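# Unhook hanging hook from vised hook, lay it on mat

## Task

Free the hanging hook from the hook clamped in the vise and set it down lying flat on the mat, away from the vise. The mat is loose and must finish flat and entirely on the table. At the finish the robot may hold no loose object other than the hook, and the robot may carry at most a small share of the hook's weight. The two hooks must not hit or press on each other hard from one second before separation until they stop touching, and never very hard at any moment. At the instant of separation the hook must be held by one or both grippers and touch nothing except the clamped hook. A result that stays in place only because the robot holds it does not count, and nothing may be pushed or knocked off the table.

## Robot and tools

Robot: two arms, left_arm and right_arm, mounted on opposite sides of the table facing each other; left_arm's base is on the +y side. The names do not match image sides. Each arm ends in a parallel gripper whose fingers point along the gripper's +x axis and close along its y axis. end_effector_position is the point midway between the finger pads, roughly 3 to 4 cm short of the fingertips. Loose objects may occasionally get a brief nudge from outside.

Frame: one scene frame for everything. Origin at the table centre, +z up, table surface at z = +0.020 m. Positions in metres, orientations as quaternions written w first (qw, qx, qy, qz). Reported hand positions can be somewhat wrong, worse when an arm is stretched out.

Row layout (used by both execute_actions and move): one flat list of 16 numbers covering both arms, always all 16 even if one arm is idle: left_arm x, y, z, qw, qx, qy, qz, opening, then right_arm x, y, z, qw, qx, qy, qz, opening. x, y, z and the quaternion are an absolute target pose for that gripper in the scene frame, not an offset. Opening runs from -1 to 1: +1 is fully open (0.088 m), empty fingers touch near -0.80, and values below that add nothing. Closing from fully open takes at least about 0.5 s. To keep an arm still, resend its last reported position and quaternion and the opening it should keep; to hold a gripper's orientation, repeat the same target quaternion rather than copying a drifted reading. A call is refused, sending nothing, if any target lies more than 0.6 m from that arm's last reported position along any of its gripper's axes. Each control step the commanded pose is also clipped to within 70 mm and 16 degrees of the measured pose; position wins over orientation if both cannot be met.

execute_actions: argument actions, a list holding at most one item, plus optional pictures (boolean; images come by default). Empty list: just report the state. Action: {"rows": [...], "steps": n} with 1 to 15 rows and steps up to 15 (default 15), each step 1/30 s; each row covers one step and the final row repeats to fill. Wait: {"steps": n} with n up to 300, counted from the previous result, so thinking time is included. After an action, an arm only continues to its last clipped pose, so far targets need follow-up calls.

move: target is one 16-number row of absolute poses; speed in m/s, 0.002 to 0.5 (default 0.25), rotation capped at twice that in rad/s. Both grippers travel straight lines that finish together, lasting 0.5 to 10 s; longer paths are cut off at 10 s. Rotation takes the shorter direction. Openings are applied at the start. Paths do not avoid obstacles or the other arm; grippers lag, wander and may overshoot speed near full reach. Faster moves and targets set deeper past a contact mean harder impacts and pushes. The result adds a move: line with the outcome (done, off_target, moving, held, fault), any limits (paced = target clipped; held = some steps blocked, after which the arm may jump faster), and each gripper's distance from its target. If only one arm is named, the other finished fine.

wait: seconds, 0 to 10; nothing new is commanded.

zoom_image: camera (cam_high, cam_low, cam_left_wrist, cam_right_wrist, each 504x504) and region [x0, y0, x1, y1] in pixels from the top-left, at most 504 by 504.

finished_scene: scene, the number of the current scene; ends and grades it irreversibly. The goal must hold on its own at that point.

Reading results: the state line gives each gripper's position, quaternion and linear/angular velocities. grip_measured is finger opening on the command scale (can read up to ~1 mm off per gripper, and up to about 0.061 narrower while squeezing hard); the last Joint positions value per arm is the opening in metres. To grasp, command roughly 0.07 below grip_measured; smaller gaps grip more gently. Parts under about 3 mm thick get proportionally less force. grip_effort_n is motor effort (negative closes), capped near 83 N, and stays nonzero at rest. Joint torques are total drive output; external torques estimate outside load including held weight and friction. "pose unreachable" means the clearance check altered or blocked an arm's command; HELD marks affected steps. A Hand target line shows where each gripper is currently being driven. Joint limits (rad): waist -3.054 to 3.054, shoulder 0 to 3.142, elbow 0 to 2.356, wrist pitch and yaw -1.571 to 1.571, wrist roll -3.142 to 3.142. Load limits (N m): waist 17.2, shoulder 21.3, elbow 21.3, wrist pitch 5.61, wrist yaw 5.59, wrist roll 5.24; exceeding one triggers a TORQUE FAULT, freezing that arm for 10 s and dropping the rest of the call. Holding loads heats motors: MOTOR HOT appears from 50 °C; at 95 °C an OVER-TEMPERATURE FAULT holds the arm, and if it does not cool within 30 to 60 s the arm and gripper lose power and go limp.

Joint friction may leave a gripper short of target or slightly tilted, and tiny moves may not happen; check pose after each move and correct tilt. Avoid: arms striking or pushing each other, hard contact between the hooks while lifting them apart, dropping or slamming the hook, dragging the mat off the table or leaving it wrinkled, knocking anything off the table, and finishing with the hook still leaning on a gripper. Quick, smooth motion with little effort is preferred.

Each tool is called after "Call:" in YAML: its name, and indented under it one key for each argument.

## Session

Call:
execute_actions:
  actions: []

Scene clock: 0.00 s of 4400.00 s.
left_arm: end_effector_position=(-0.2360, +0.2910, +0.3984) grip_measured=+1.000 grip_effort_n=n/a end_effector_quat_wxyz=(+0.097, -0.204, +0.033, +0.974) end_effector_velocity=(-0.000, +0.000, -0.001) end_effector_angular_velocity=(-0.011, +0.001, +0.001) | right_arm: end_effector_position=(-0.2782, -0.3093, +0.1903) grip_measured=+0.983 grip_effort_n=n/a end_effector_quat_wxyz=(-0.113, -0.317, -0.062, +0.940) end_effector_velocity=(-0.000, +0.001, +0.000) end_effector_angular_velocity=(+0.014, +0.007, -0.001)
Joint positions: left_arm=[-1.021  1.646  1.48  -0.415  0.745  0.446  0.088] | right_arm=[ 0.009  1.752  0.998 -1.198 -0.853 -2.117  0.087]
Joint velocities: left_arm=[-0.002 -0.002 -0.007  0.007 -0.007  0.007  0.   ] | right_arm=[-0.002 -0.002 -0.002  0.007 -0.007 -0.007 -0.   ]
Joint torques (N m, as the arm reports them, + toward a larger angle): no reading
External joint torques (N m, as the arm's controller estimates them; a push from outside toward a larger angle lowers the number): no reading
Motor temperatures (°C, as the motors report them): left_arm=[29 28 30 28 28 28] | right_arm=[30 26 31 28 29 27]
Heat: left arm: hottest elbow 30 °C (+0.0 °C/min); right arm: hottest elbow 31 °C (+0.0 °C/min).
Hand target (left_arm): -0.236, +0.291, +0.398; +0.097, -0.204, +0.033, +0.974
Hand target (right_arm): -0.278, -0.309, +0.190; -0.113, -0.317, -0.062, +0.940

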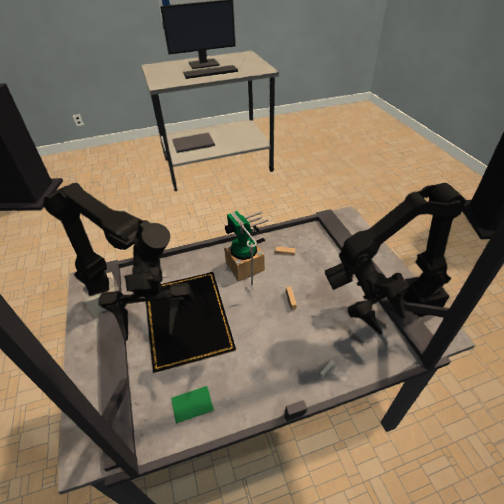

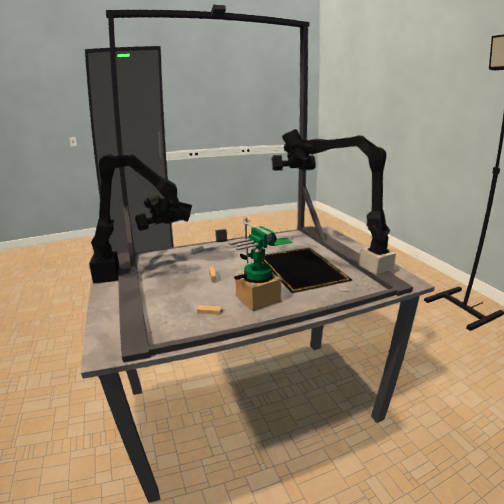

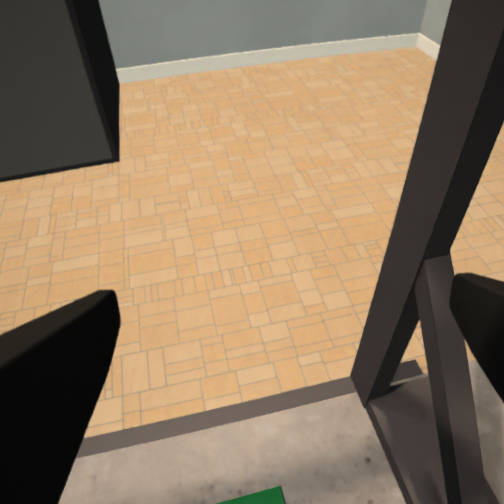

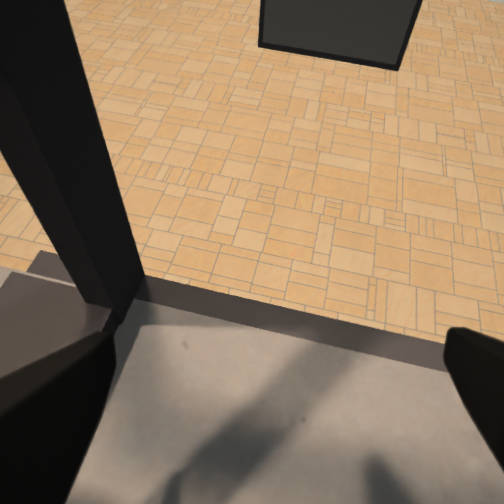

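Call:
zoom_image:
  camera: "cam_high"
  region: [200, 195, 300, 295]

Call:
zoom_image:
  camera: "cam_low"
  region: [210, 205, 310, 305]

Region (200, 195, 300, 295) of cam_high's 504x504 image, scaled by 5.040, with more detail than that image has.

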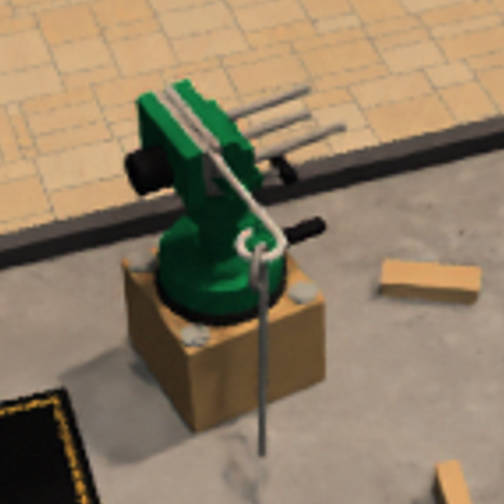

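Region (210, 205, 310, 305) of cam_low's 504x504 image, scaled by 5.040, with more detail than that image has.

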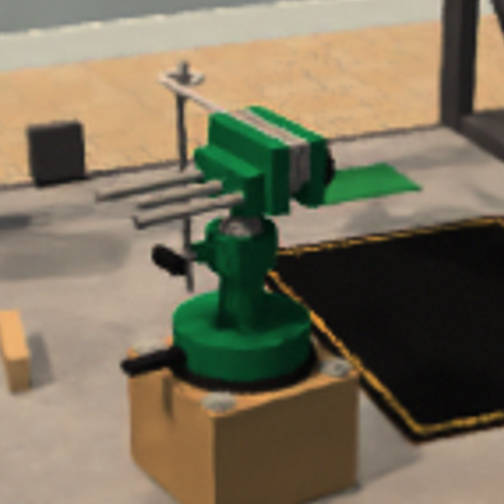

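Call:
move:
  target: [0.02, 0.25, 0.30, 0.696, 0.123, 0.123, -0.696, 1, -0.2782, -0.3093, 0.1903, -0.113, -0.317, -0.062, 0.940, 1]

Scene clock: 6.10 s of 4400.00 s.
left_arm: end_effector_position=(+0.0172, +0.2496, +0.3050) grip_measured=+1.000 grip_effort_n=-0.7 end_effector_quat_wxyz=(+0.693, +0.120, +0.124, -0.700) end_effector_velocity=(+0.004, +0.001, -0.001) end_effector_angular_velocity=(-0.006, +0.004, +0.022) | right_arm: end_effector_position=(-0.2782, -0.3093, +0.1903) grip_measured=+0.983 grip_effort_n=4.0 end_effector_quat_wxyz=(-0.113, -0.317, -0.062, +0.940) end_effector_velocity=(+0.002, -0.004, -0.002) end_effector_angular_velocity=(-0.015, -0.021, +0.001)
Joint positions: left_arm=[-1.188  0.993  0.603 -0.269 -0.982 -0.58   0.088] | right_arm=[ 0.009  1.752  0.998 -1.198 -0.853 -2.117  0.087]
Joint velocities: left_arm=[-0.002 -0.002 -0.007 -0.007 -0.022 -0.022  0.   ] | right_arm=[-0.002 -0.007 -0.007 -0.007  0.022  0.007 -0.   ]
Joint torques (N m, as the arm reports them, + toward a larger angle): left_arm=[ 0.29 -1.88  6.47  1.39 -0.61 -0.09] | right_arm=[ 0.14 -5.57  5.96 -0.31 -0.47 -0.03]
External joint torques (N m, as the arm's controller estimates them; a push from outside toward a larger angle lowers the number): left_arm=[ 0.29  0.78 -0.52  0.02 -0.22 -0.1 ] | right_arm=[ 0.15  0.37  1.46  0.05  0.07 -0.04]
Motor temperatures (°C, as the motors report them): left_arm=[29 29 31 29 28 28] | right_arm=[30 27 31 28 29 27]
Heat: left arm: hottest elbow 31 °C (+9.8 °C/min); right arm: hottest elbow 31 °C (+0.0 °C/min).
Hand target (left_arm): +0.019, +0.249, +0.301; +0.697, +0.126, +0.122, -0.696
Hand target (right_arm): -0.278, -0.309, +0.190; -0.113, -0.317, -0.062, +0.940
Off the commanded pose (left_arm): 0.006 m, 1 deg.
Off the commanded pose (right_arm): 0.000 m, 0 deg.
move: done

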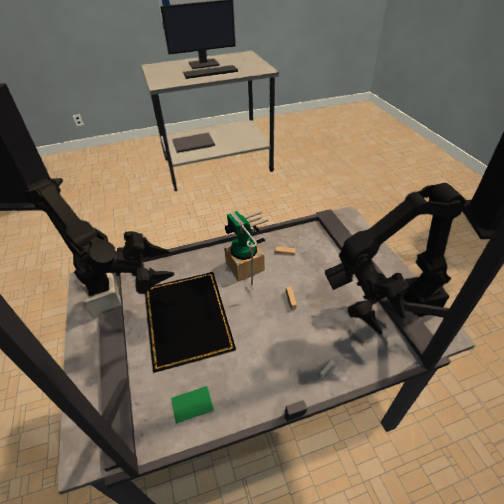

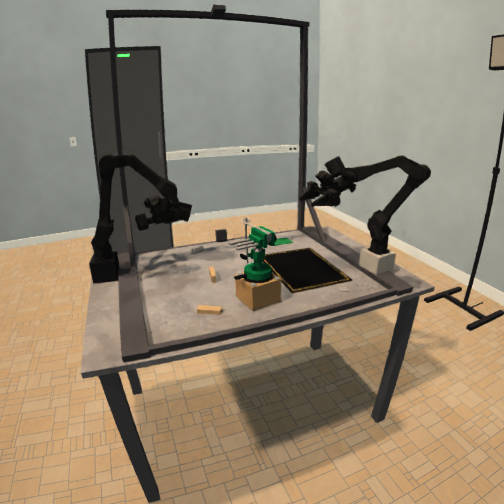

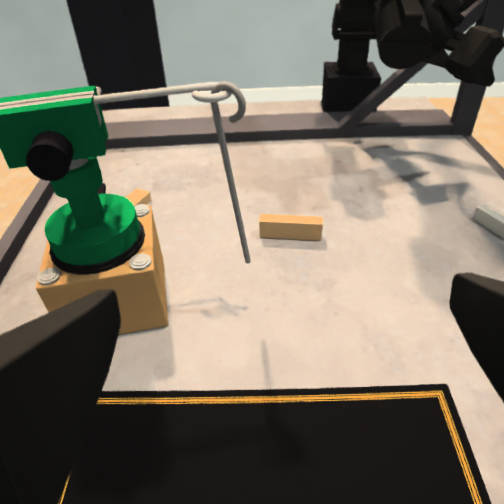

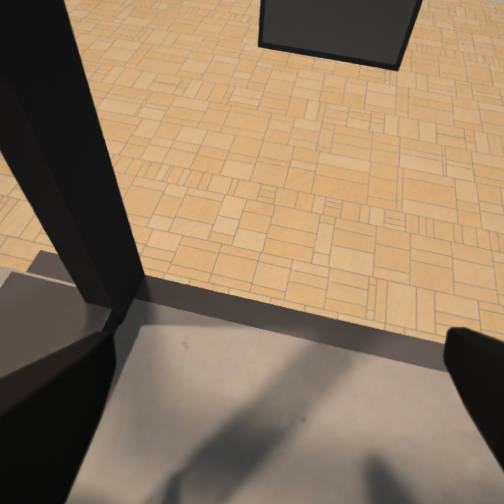

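Call:
zoom_image:
  camera: "cam_left_wrist"
  region: [170, 60, 270, 160]

Region (170, 60, 270, 160) of cam_left_wrist's 504x504 image, scaled by 5.040, with more detail than that image has.

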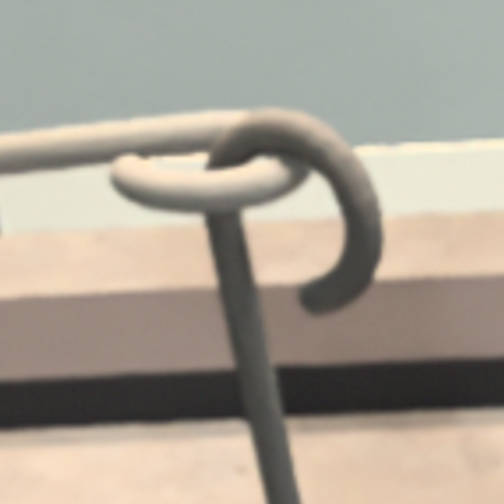

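Call:
move:
  target: [0.04, 0.08, 0.40, 0.612, 0.354, 0.354, -0.612, 1, -0.2782, -0.3093, 0.1903, -0.113, -0.317, -0.062, 0.940, 1]

Scene clock: 10.80 s of 4400.00 s.
left_arm: end_effector_position=(+0.0401, +0.0828, +0.4034) grip_measured=+1.000 grip_effort_n=-1.2 end_effector_quat_wxyz=(+0.612, +0.346, +0.355, -0.616) end_effector_velocity=(+0.000, +0.001, +0.003) end_effector_angular_velocity=(+0.014, -0.003, -0.007) | right_arm: end_effector_position=(-0.2782, -0.3093, +0.1903) grip_measured=+0.983 grip_effort_n=4.0 end_effector_quat_wxyz=(-0.113, -0.317, -0.062, +0.940) end_effector_velocity=(-0.003, -0.001, +0.003) end_effector_angular_velocity=(-0.011, +0.020, -0.010)
Joint positions: left_arm=[-0.501  1.837  2.108 -1.342 -0.193 -0.366  0.088] | right_arm=[ 0.009  1.752  0.998 -1.198 -0.853 -2.117  0.087]
Joint velocities: left_arm=[ 0.002  0.017  0.042 -0.037  0.007  0.007  0.   ] | right_arm=[ 0.002 -0.002 -0.002 -0.007 -0.022  0.007 -0.   ]
Joint torques (N m, as the arm reports them, + toward a larger angle): left_arm=[ 0.17 -6.69  7.25  1.13  0.    0.11] | right_arm=[ 0.06 -5.55  5.97 -0.31 -0.47  0.02]
External joint torques (N m, as the arm's controller estimates them; a push from outside toward a larger angle lowers the number): left_arm=[ 0.13  1.47  1.17 -0.05  0.15  0.1 ] | right_arm=[0.03 0.38 1.46 0.06 0.07 0.01]
Motor temperatures (°C, as the motors report them): left_arm=[29 29 32 30 28 28] | right_arm=[30 28 32 28 29 27]
Heat: left arm: hottest elbow 32 °C (+11.1 °C/min); right arm: hottest elbow 32 °C (+5.6 °C/min).
Hand target (left_arm): +0.040, +0.080, +0.399; +0.610, +0.351, +0.358, -0.613
Hand target (right_arm): -0.278, -0.309, +0.190; -0.113, -0.317, -0.062, +0.940
Off the commanded pose (left_arm): 0.004 m, 1 deg.
Off the commanded pose (right_arm): 0.000 m, 0 deg.
move: done

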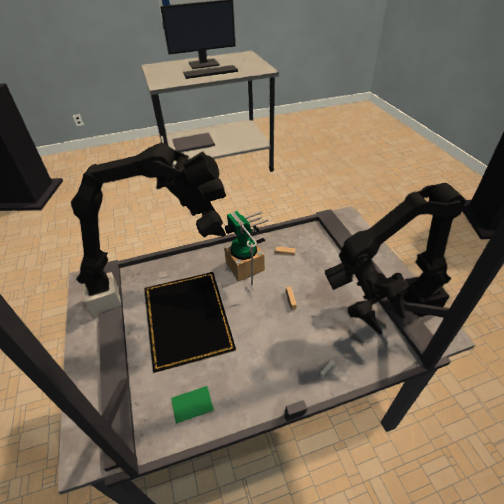

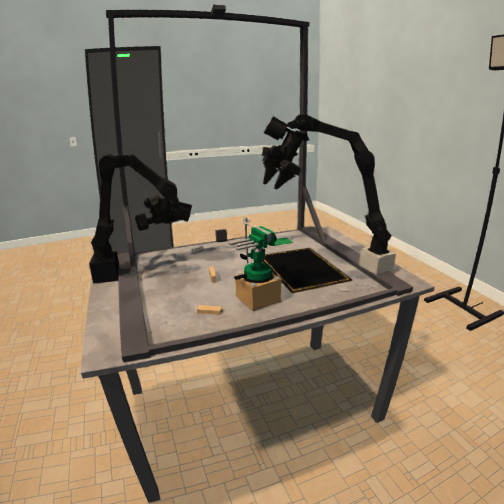

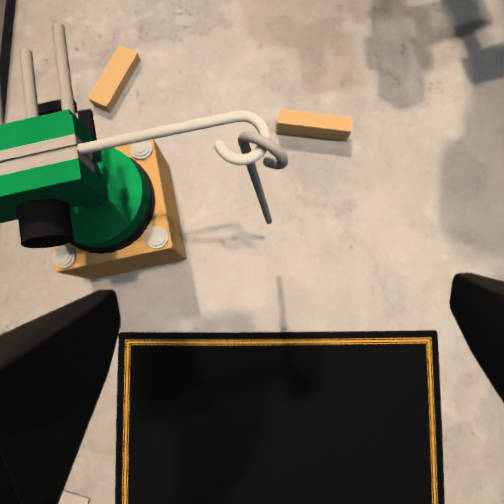

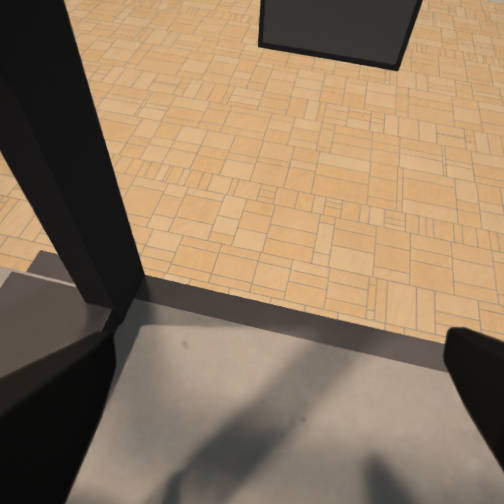

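Call:
zoom_image:
  camera: "cam_left_wrist"
  region: [190, 90, 310, 210]

Region (190, 90, 310, 210) of cam_left_wrist's 504x504 image, scaled by 4.200, with more detail than that image has.

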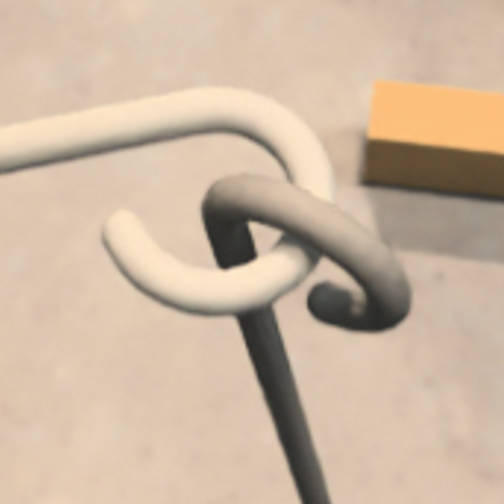

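Call:
move:
  target: [0.063, 0.10, 0.16, 0.643, 0, 0, -0.766, 1, -0.01, -0.14, 0.20, 0.858, 0.065, -0.113, 0.496, 1]
  speed: 0.2

Scene clock: 27.47 s of 4400.00 s.
left_arm: end_effector_position=(+0.0616, +0.0987, +0.1652) grip_measured=+1.000 grip_effort_n=-0.7 end_effector_quat_wxyz=(+0.646, +0.050, +0.041, -0.760) end_effector_velocity=(+0.000, +0.000, +0.004) end_effector_angular_velocity=(-0.008, +0.025, +0.008) | right_arm: end_effector_position=(-0.0098, -0.1425, +0.2043) grip_measured=+0.983 grip_effort_n=3.0 end_effector_quat_wxyz=(+0.869, +0.013, -0.017, +0.494) end_effector_velocity=(+0.002, -0.001, +0.002) end_effector_angular_velocity=(-0.001, -0.006, -0.020)
Joint positions: left_arm=[-0.478  2.083  0.384  1.564 -0.223 -0.028  0.088] | right_arm=[-0.248  2.098  0.567  1.574  0.186 -0.001  0.087]
Joint velocities: left_arm=[-0.002 -0.007 -0.002  0.007 -0.007 -0.022  0.   ] | right_arm=[ 0.002 -0.007  0.002 -0.007  0.022 -0.007 -0.   ]
Joint torques (N m, as the arm reports them, + toward a larger angle): left_arm=[ 0.3  -5.1   2.55  2.21  0.12  0.09] | right_arm=[ 0.32 -5.43  5.64  2.34  0.12  0.24]
External joint torques (N m, as the arm's controller estimates them; a push from outside toward a larger angle lowers the number): left_arm=[ 0.3   1.43 -0.05  0.33  0.15  0.09] | right_arm=[0.36 1.99 2.19 0.51 0.12 0.23]
Motor temperatures (°C, as the motors report them): left_arm=[29 31 33 31 28 28] | right_arm=[30 29 32 28 29 27]
Heat: left arm: hottest elbow 33 °C (+6.6 °C/min); right arm: hottest elbow 32 °C (+2.2 °C/min).
Hand target (left_arm): +0.063, +0.100, +0.160; +0.645, +0.058, +0.044, -0.760
Hand target (right_arm): -0.010, -0.140, +0.201; +0.869, +0.014, -0.014, +0.494
Off the commanded pose (left_arm): 0.006 m, 8 deg.
Off the commanded pose (right_arm): 0.005 m, 13 deg.
joint sent to its limit (left arm) — the command would take joint 4 (wrist pitch) past its upper limit, so that joint was sent only as far as its limit.
joint sent to its limit (right arm) — the command would take joint 4 (wrist pitch) past its upper limit, so that joint was sent only as far as its limit.
After step 90, 7.10 s passed at rest.
move: off_target (left_arm, right_arm)

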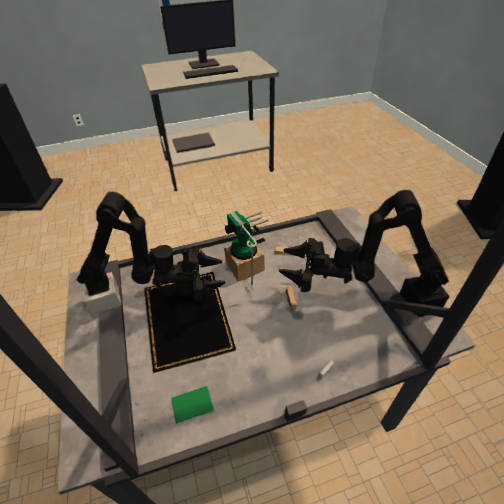

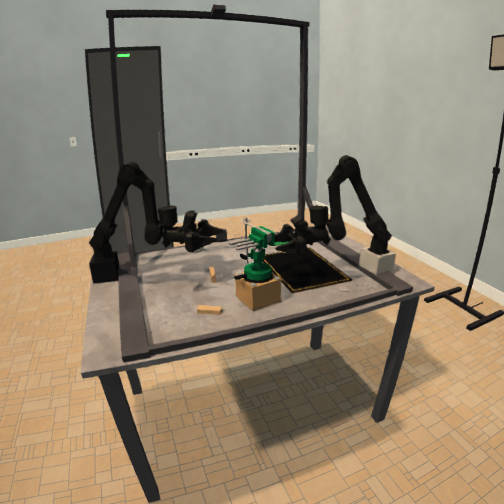

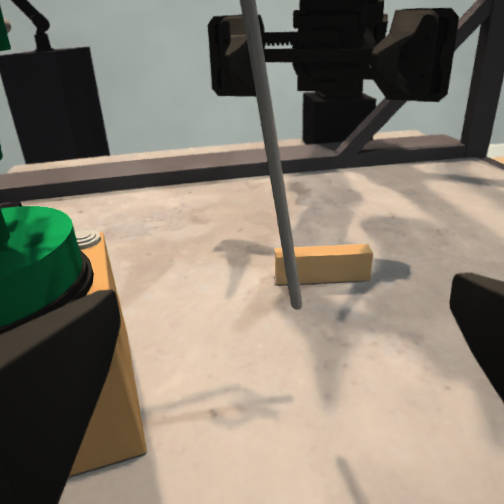

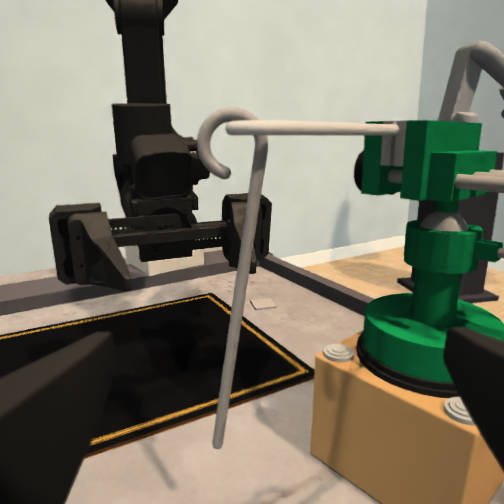

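Call:
move:
  target: [0.058, 0.053, 0.195, 0.643, 0.050, 0.143, -0.750, 0.1, -0.010, -0.140, 0.201, 0.869, 0.014, -0.014, 0.494, 1]
  speed: 0.1

Scene clock: 33.57 s of 4400.00 s.
left_arm: end_effector_position=(+0.0576, +0.0548, +0.1910) grip_measured=+0.103 grip_effort_n=-15.1 end_effector_quat_wxyz=(+0.644, +0.055, +0.144, -0.750) end_effector_velocity=(+0.004, -0.000, -0.003) end_effector_angular_velocity=(+0.015, -0.004, +0.026) | right_arm: end_effector_position=(-0.0095, -0.1422, +0.2040) grip_measured=+0.983 grip_effort_n=3.0 end_effector_quat_wxyz=(+0.870, +0.014, -0.016, +0.493) end_effector_velocity=(-0.000, -0.000, -0.003) end_effector_angular_velocity=(-0.008, +0.010, +0.005)
Joint positions: left_arm=[-0.425  1.869  0.592  1.003 -0.155 -0.194  0.044] | right_arm=[-0.247  2.1    0.569  1.574  0.188 -0.001  0.087]
Joint velocities: left_arm=[ 0.002 -0.002  0.002 -0.022 -0.022 -0.007  0.   ] | right_arm=[-0.002  0.002 -0.002 -0.007 -0.007  0.007 -0.   ]
Joint torques (N m, as the arm reports them, + toward a larger angle): left_arm=[ 0.28 -7.93  5.83  1.91  0.12 -0.08] | right_arm=[ 0.29 -5.56  5.68  2.26  0.05  0.17]
External joint torques (N m, as the arm's controller estimates them; a push from outside toward a larger angle lowers the number): left_arm=[ 0.25 -0.74  0.99  0.04  0.16 -0.09] | right_arm=[0.25 1.74 2.28 0.47 0.06 0.16]
Motor temperatures (°C, as the motors report them): left_arm=[29 32 33 32 28 28] | right_arm=[30 29 32 29 29 27]
Heat: left arm: hottest elbow 33 °C (+5.4 °C/min); right arm: hottest elbow 32 °C (+1.8 °C/min).
Hand target (left_arm): +0.058, +0.053, +0.195; +0.643, +0.050, +0.144, -0.750
Hand target (right_arm): -0.010, -0.140, +0.201; +0.869, +0.014, -0.014, +0.494
Off the commanded pose (left_arm): 0.004 m, 1 deg.
Off the commanded pose (right_arm): 0.004 m, 0 deg.
joint sent to its limit (right arm) — the command would take joint 4 (wrist pitch) past its upper limit, so that joint was sent only as far as its limit.
After step 90, 1.67 s passed at rest.
move: done

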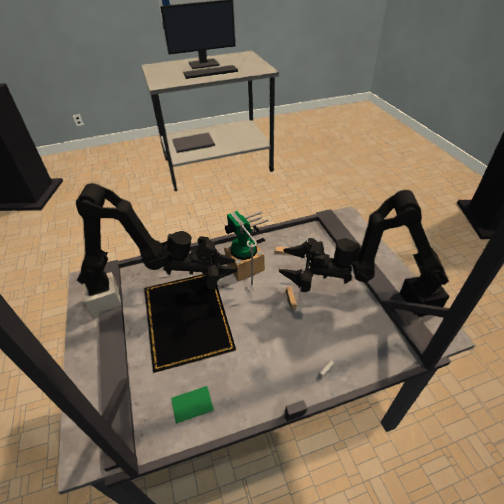

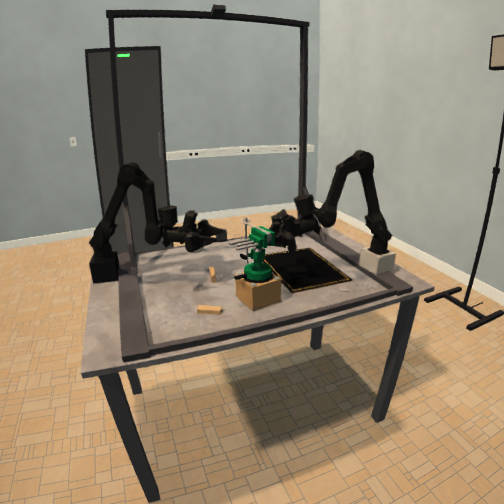

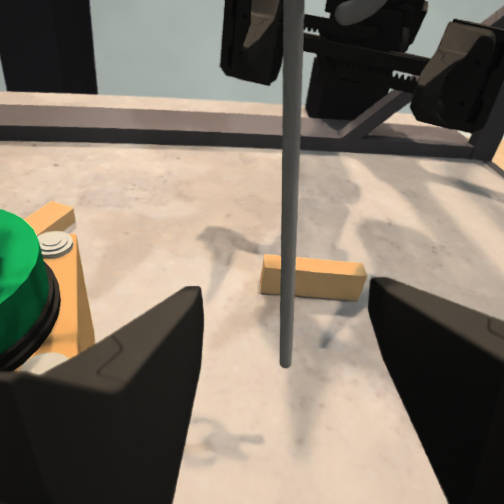

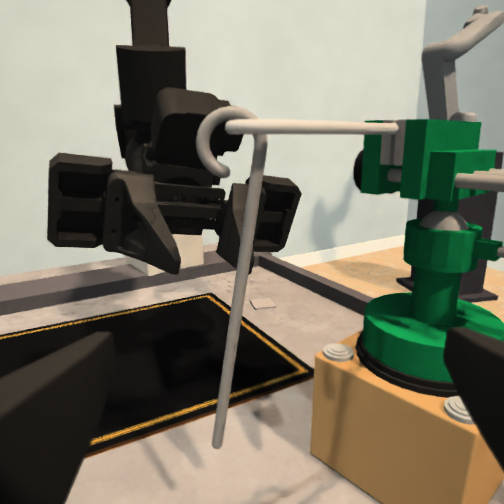

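Call:
move:
  target: [0.050, 0.020, 0.195, 0.643, 0.050, 0.143, -0.750, 0.1, -0.010, -0.140, 0.201, 0.869, 0.014, -0.014, 0.494, 1]
  speed: 0.05

Scene clock: 35.60 s of 4400.00 s.
left_arm: end_effector_position=(+0.0493, +0.0217, +0.1998) grip_measured=+0.103 grip_effort_n=-15.1 end_effector_quat_wxyz=(+0.644, +0.045, +0.140, -0.751) end_effector_velocity=(-0.000, -0.000, -0.007) end_effector_angular_velocity=(+0.024, -0.017, +0.003) | right_arm: end_effector_position=(-0.0095, -0.1422, +0.2038) grip_measured=+0.983 grip_effort_n=3.0 end_effector_quat_wxyz=(+0.870, +0.014, -0.016, +0.493) end_effector_velocity=(-0.001, -0.001, -0.003) end_effector_angular_velocity=(-0.015, -0.002, +0.005)
Joint positions: left_arm=[-0.416  1.936  0.735  0.947 -0.147 -0.195  0.044] | right_arm=[-0.247  2.101  0.569  1.574  0.188 -0.001  0.087]
Joint velocities: left_arm=[-0.002  0.012  0.007 -0.022 -0.007  0.007 -0.   ] | right_arm=[-0.002 -0.002 -0.007 -0.007 -0.007 -0.007  0.   ]
Joint torques (N m, as the arm reports them, + toward a larger angle): left_arm=[ 0.31 -6.6   6.16  1.94  0.1   0.02] | right_arm=[ 0.3  -5.49  5.62  2.27  0.05  0.19]
External joint torques (N m, as the arm's controller estimates them; a push from outside toward a larger angle lowers the number): left_arm=[0.36 1.36 1.01 0.09 0.12 0.  ] | right_arm=[0.29 1.87 2.22 0.47 0.05 0.18]
Motor temperatures (°C, as the motors report them): left_arm=[29 32 33 32 28 28] | right_arm=[30 29 32 30 29 27]
Heat: left arm: hottest elbow 33 °C (+5.1 °C/min); right arm: hottest elbow 32 °C (+1.7 °C/min).
Hand target (left_arm): +0.050, +0.020, +0.195; +0.643, +0.050, +0.143, -0.750
Hand target (right_arm): -0.010, -0.140, +0.201; +0.869, +0.014, -0.014, +0.494
Off the commanded pose (left_arm): 0.005 m, 1 deg.
Off the commanded pose (right_arm): 0.004 m, 0 deg.
joint sent to its limit (right arm) — the command would take joint 4 (wrist pitch) past its upper limit, so that joint was sent only as far as its limit.
move: done

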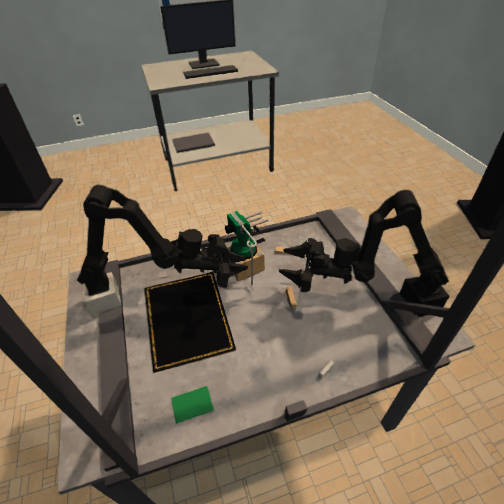

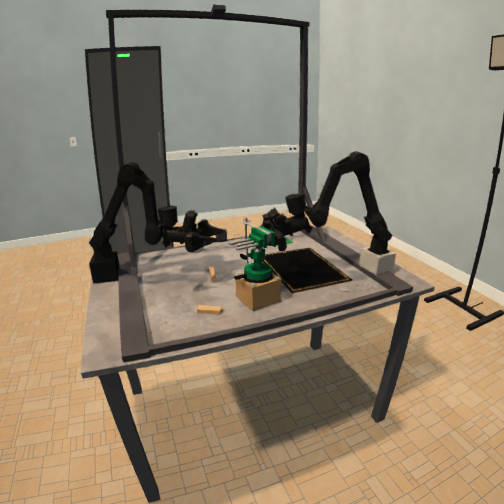

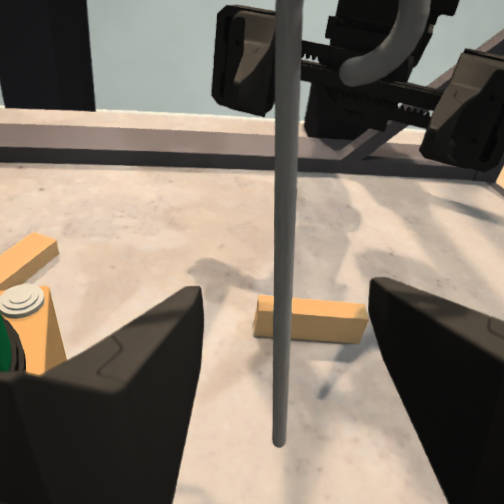

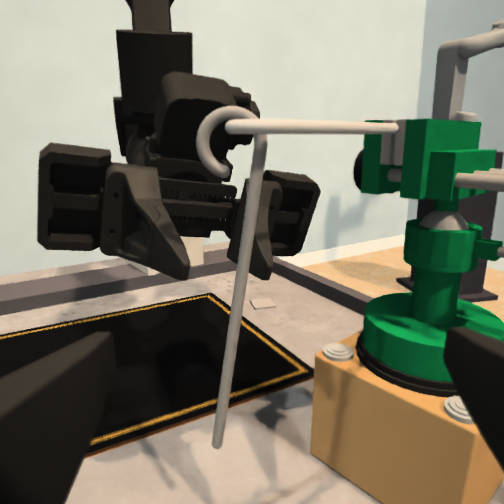

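Call:
move:
  target: [0.0455, -0.010, 0.192, 0.643, 0.050, 0.143, -0.750, 0.1, -0.010, -0.140, 0.201, 0.869, 0.014, -0.014, 0.494, 1]
  speed: 0.05

Scene clock: 38.20 s of 4400.00 s.
left_arm: end_effector_position=(+0.0448, -0.0083, +0.1977) grip_measured=+0.103 grip_effort_n=-15.6 end_effector_quat_wxyz=(+0.644, +0.044, +0.141, -0.751) end_effector_velocity=(-0.001, -0.002, -0.004) end_effector_angular_velocity=(+0.019, +0.014, +0.010) | right_arm: end_effector_position=(-0.0095, -0.1422, +0.2038) grip_measured=+0.983 grip_effort_n=3.0 end_effector_quat_wxyz=(+0.870, +0.014, -0.016, +0.493) end_effector_velocity=(+0.000, +0.001, +0.000) end_effector_angular_velocity=(-0.014, -0.018, +0.004)
Joint positions: left_arm=[-0.401  2.022  0.865  0.904 -0.133 -0.195  0.044] | right_arm=[-0.247  2.101  0.569  1.574  0.188 -0.001  0.087]
Joint velocities: left_arm=[-0.002  0.007  0.012 -0.022 -0.007 -0.022 -0.   ] | right_arm=[-0.002 -0.002  0.002 -0.007 -0.007 -0.022 -0.   ]
Joint torques (N m, as the arm reports them, + toward a larger angle): left_arm=[ 0.28 -7.29  6.4   1.92  0.11  0.11] | right_arm=[ 0.21 -5.55  5.87  2.29  0.05  0.2 ]
External joint torques (N m, as the arm's controller estimates them; a push from outside toward a larger angle lowers the number): left_arm=[0.26 1.5  1.06 0.08 0.14 0.1 ] | right_arm=[0.2  1.83 2.42 0.47 0.06 0.19]
Motor temperatures (°C, as the motors report them): left_arm=[29 32 33 32 28 28] | right_arm=[30 29 32 30 29 27]
Heat: left arm: hottest elbow 33 °C (+4.7 °C/min); right arm: hottest elbow 32 °C (+1.6 °C/min).
Hand target (left_arm): +0.046, -0.010, +0.192; +0.643, +0.050, +0.143, -0.750
Hand target (right_arm): -0.010, -0.140, +0.201; +0.869, +0.014, -0.014, +0.494
Off the commanded pose (left_arm): 0.006 m, 1 deg.
Off the commanded pose (right_arm): 0.004 m, 0 deg.
joint sent to its limit (right arm) — the command would take joint 4 (wrist pitch) past its upper limit, so that joint was sent only as far as its limit.
move: done

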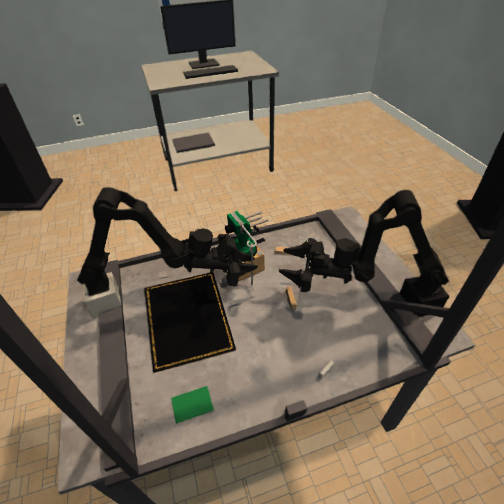

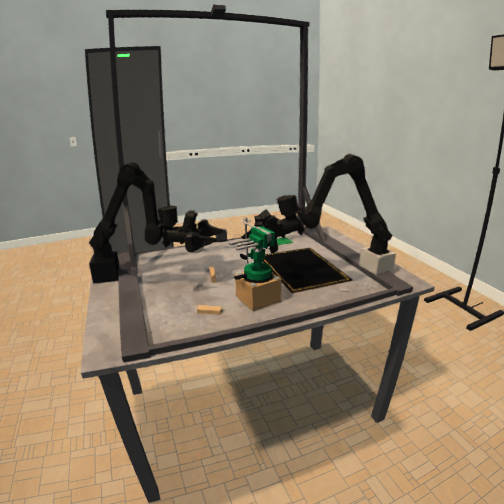

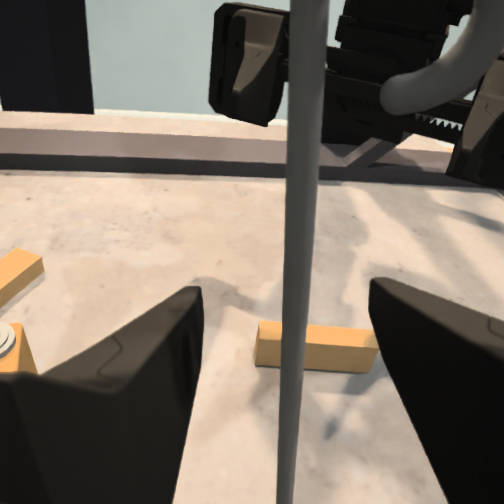

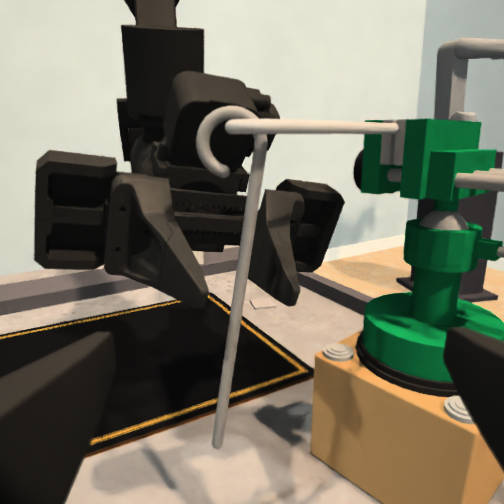

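Call:
move:
  target: [0.0435, -0.017, 0.192, 0.643, 0.050, 0.143, -0.750, -0.3, -0.010, -0.140, 0.201, 0.869, 0.014, -0.014, 0.494, 1]
  speed: 0.03

Scene clock: 40.67 s of 4400.00 s.
left_arm: end_effector_position=(+0.0427, -0.0152, +0.1977) grip_measured=-0.297 grip_effort_n=-15.1 end_effector_quat_wxyz=(+0.644, +0.044, +0.141, -0.751) end_effector_velocity=(-0.003, -0.003, +0.007) end_effector_angular_velocity=(-0.019, +0.015, -0.008) | right_arm: end_effector_position=(-0.0095, -0.1422, +0.2038) grip_measured=+0.983 grip_effort_n=3.0 end_effector_quat_wxyz=(+0.870, +0.014, -0.016, +0.493) end_effector_velocity=(-0.000, -0.000, +0.002) end_effector_angular_velocity=(-0.005, -0.022, +0.004)
Joint positions: left_arm=[-0.401  2.04   0.899  0.889 -0.132 -0.195  0.024] | right_arm=[-0.247  2.101  0.569  1.574  0.188 -0.001  0.087]
Joint velocities: left_arm=[-0.002 -0.002  0.012  0.007  0.007 -0.007 -0.   ] | right_arm=[-0.002 -0.002 -0.002  0.007 -0.007 -0.022 -0.   ]
Joint torques (N m, as the arm reports them, + toward a larger angle): left_arm=[ 0.23 -7.48  6.46  1.95  0.13  0.14] | right_arm=[ 0.23 -5.62  5.65  2.29  0.04  0.16]
External joint torques (N m, as the arm's controller estimates them; a push from outside toward a larger angle lowers the number): left_arm=[0.24 1.64 0.95 0.06 0.16 0.12] | right_arm=[0.23 1.78 2.19 0.46 0.04 0.15]
Motor temperatures (°C, as the motors report them): left_arm=[29 33 33 32 28 28] | right_arm=[30 30 32 30 29 27]
Heat: left arm: hottest shoulder 33 °C (+4.4 °C/min); right arm: hottest elbow 32 °C (+1.5 °C/min).
Hand target (left_arm): +0.043, -0.017, +0.192; +0.643, +0.050, +0.143, -0.750
Hand target (right_arm): -0.010, -0.140, +0.201; +0.869, +0.014, -0.014, +0.494
Off the commanded pose (left_arm): 0.006 m, 1 deg.
Off the commanded pose (right_arm): 0.004 m, 0 deg.
joint sent to its limit (right arm) — the command would take joint 4 (wrist pitch) past its upper limit, so that joint was sent only as far as its limit.
move: done

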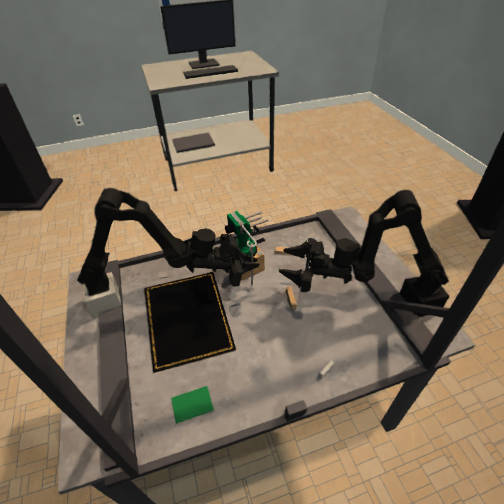

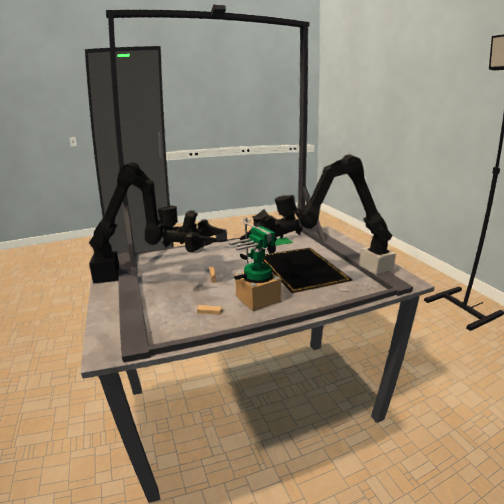

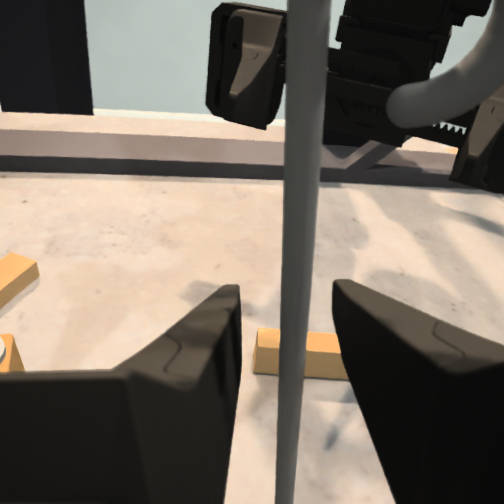

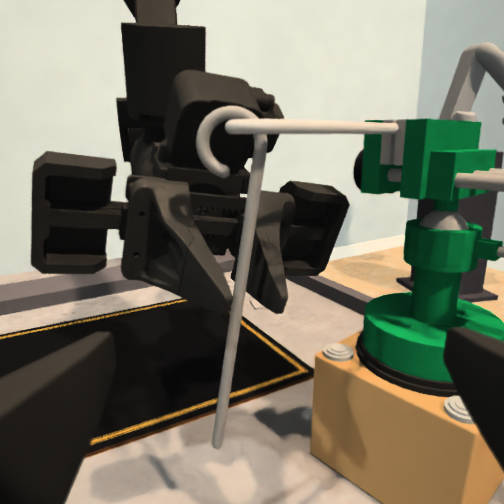

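Call:
move:
  target: [0.0435, -0.017, 0.197, 0.643, 0.050, 0.143, -0.750, -0.78, -0.010, -0.140, 0.201, 0.869, 0.014, -0.014, 0.494, 1]
  speed: 0.02

Scene clock: 42.30 s of 4400.00 s.
left_arm: end_effector_position=(+0.0423, -0.0161, +0.1970) grip_measured=-0.725 grip_effort_n=-83.5 end_effector_quat_wxyz=(+0.644, +0.048, +0.143, -0.750) end_effector_velocity=(-0.002, +0.001, -0.002) end_effector_angular_velocity=(+0.017, -0.000, +0.002) | right_arm: end_effector_position=(-0.0095, -0.1422, +0.2038) grip_measured=+0.983 grip_effort_n=3.5 end_effector_quat_wxyz=(+0.870, +0.014, -0.016, +0.493) end_effector_velocity=(-0.002, +0.000, +0.002) end_effector_angular_velocity=(+0.003, -0.009, +0.009)
Joint positions: left_arm=[-0.401  2.04   0.906  0.873 -0.132 -0.195  0.003] | right_arm=[-0.247  2.101  0.569  1.574  0.188 -0.001  0.087]
Joint velocities: left_arm=[-0.007 -0.002  0.002 -0.022 -0.007 -0.007  0.   ] | right_arm=[ 0.002 -0.002 -0.002  0.007 -0.007 -0.007 -0.   ]
Joint torques (N m, as the arm reports them, + toward a larger angle): left_arm=[ 0.27 -9.34  6.29  1.65  0.09  0.13] | right_arm=[ 0.33 -5.48  5.73  2.33  0.04  0.2 ]
External joint torques (N m, as the arm's controller estimates them; a push from outside toward a larger angle lowers the number): left_arm=[ 0.32 -0.27  0.83 -0.21  0.12  0.11] | right_arm=[0.3  1.84 2.34 0.53 0.05 0.19]
Motor temperatures (°C, as the motors report them): left_arm=[29 33 33 33 28 28] | right_arm=[30 30 32 31 29 27]
Heat: left arm: hottest shoulder 33 °C (+4.3 °C/min); right arm: hottest elbow 32 °C (+1.4 °C/min).
Hand target (left_arm): +0.043, -0.017, +0.197; +0.643, +0.050, +0.143, -0.750
Hand target (right_arm): -0.010, -0.140, +0.201; +0.869, +0.014, -0.014, +0.494
Off the commanded pose (left_arm): 0.001 m, 0 deg.
Off the commanded pose (right_arm): 0.004 m, 0 deg.
joint sent to its limit (right arm) — the command would take joint 4 (wrist pitch) past its upper limit, so that joint was sent only as far as its limit.
move: done

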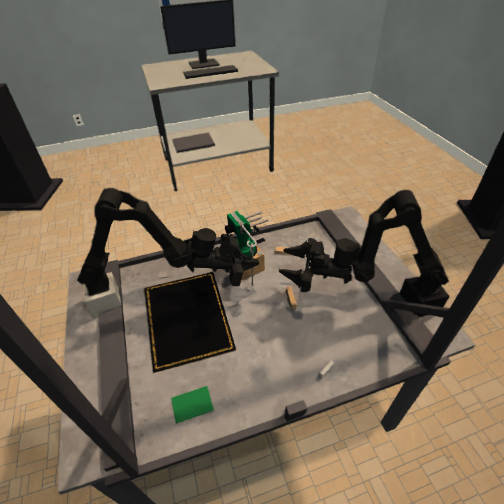

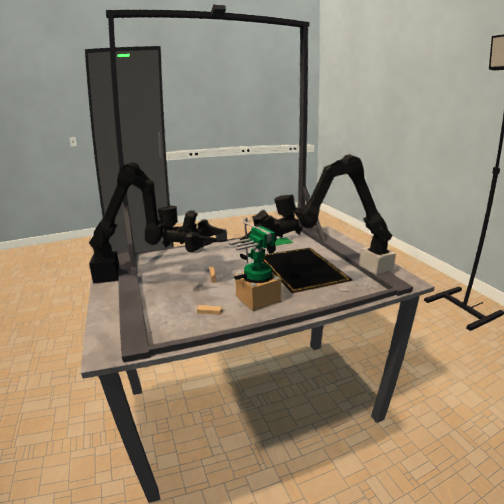

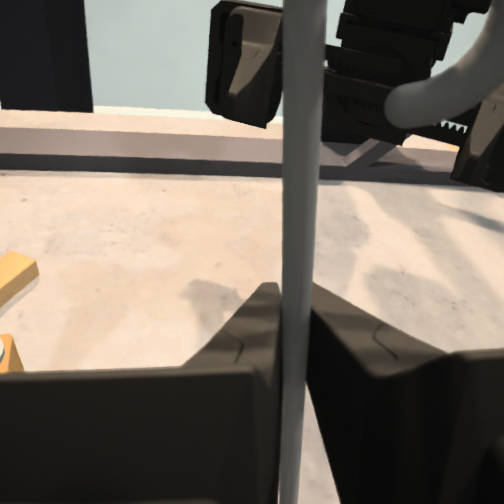

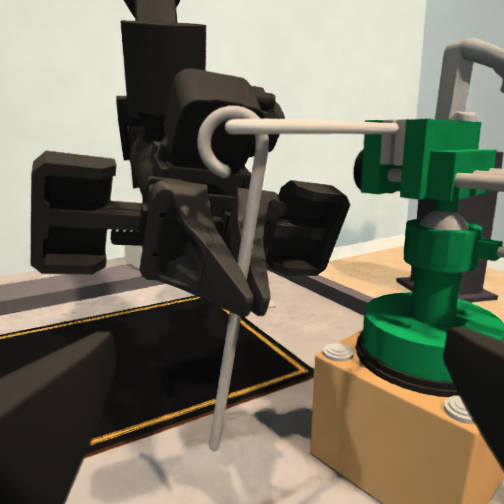

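Call:
move:
  target: [0.0405, -0.0155, 0.211, 0.643, 0.050, 0.143, -0.750, -0.78, -0.010, -0.140, 0.201, 0.869, 0.014, -0.014, 0.494, 1]
  speed: 0.01

Call:
zoom_image:
  camera: "cam_right_wrist"
  region: [170, 60, 310, 200]

Scene clock: 44.47 s of 4400.00 s.
left_arm: end_effector_position=(+0.0423, -0.0143, +0.2039) grip_measured=-0.725 grip_effort_n=-83.5 end_effector_quat_wxyz=(+0.643, +0.056, +0.148, -0.749) end_effector_velocity=(+0.000, +0.003, -0.003) end_effector_angular_velocity=(+0.011, -0.003, +0.016) | right_arm: end_effector_position=(-0.0095, -0.1422, +0.2038) grip_measured=+0.983 grip_effort_n=3.0 end_effector_quat_wxyz=(+0.870, +0.014, -0.016, +0.493) end_effector_velocity=(-0.000, -0.000, -0.004) end_effector_angular_velocity=(-0.032, -0.011, -0.006)
Joint positions: left_arm=[-0.402  2.004  0.911  0.814 -0.132 -0.195  0.003] | right_arm=[-0.247  2.101  0.569  1.574  0.188 -0.001  0.087]
Joint velocities: left_arm=[-0.007 -0.002 -0.007 -0.007 -0.022 -0.007 -0.   ] | right_arm=[ 0.002 -0.002 -0.002 -0.022  0.007 -0.022 -0.   ]
Joint torques (N m, as the arm reports them, + toward a larger angle): left_arm=[ -0.44 -10.2    6.82   2.04  -0.21   0.07] | right_arm=[ 0.19 -5.6   5.75  2.29  0.07  0.19]
External joint torques (N m, as the arm's controller estimates them; a push from outside toward a larger angle lowers the number): left_arm=[-0.44 -1.24  1.2   0.18 -0.17  0.05] | right_arm=[0.14 1.65 2.39 0.53 0.08 0.18]
Motor temperatures (°C, as the motors report them): left_arm=[29 34 33 33 28 28] | right_arm=[30 30 33 31 29 27]
Heat: left arm: hottest shoulder 34 °C (+5.4 °C/min); right arm: hottest elbow 33 °C (+2.7 °C/min).
Hand target (left_arm): +0.040, -0.015, +0.211; +0.643, +0.050, +0.143, -0.750
Hand target (right_arm): -0.010, -0.140, +0.201; +0.869, +0.014, -0.014, +0.494
Off the commanded pose (left_arm): 0.007 m, 1 deg.
Off the commanded pose (right_arm): 0.004 m, 0 deg.
joint sent to its limit (right arm) — the command would take joint 4 (wrist pitch) past its upper limit, so that joint was sent only as far as its limit.
move: done

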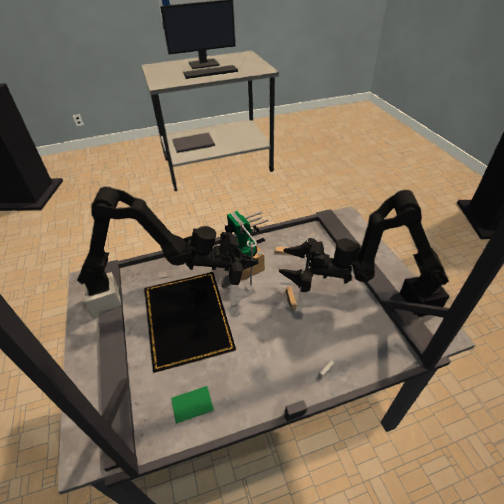

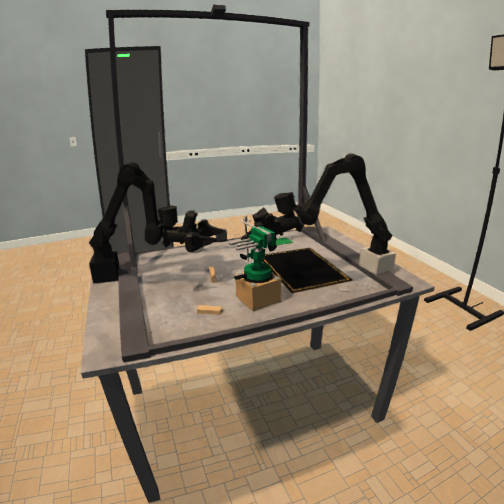

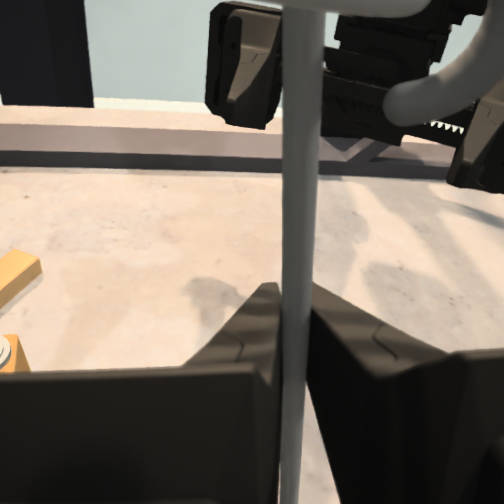

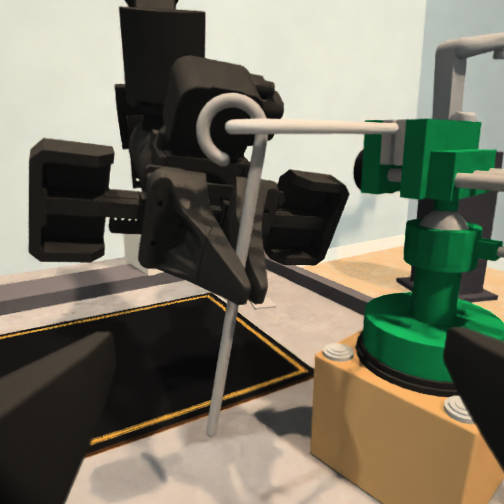

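Region (170, 60, 310, 200) of cam_right_wrist's 504x504 image, scaled by 3.600, with more detail than that image has.

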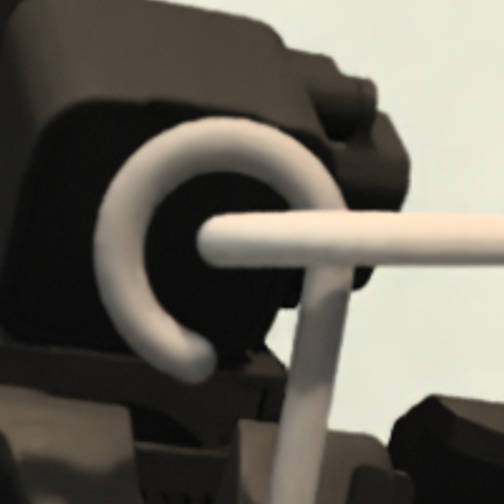

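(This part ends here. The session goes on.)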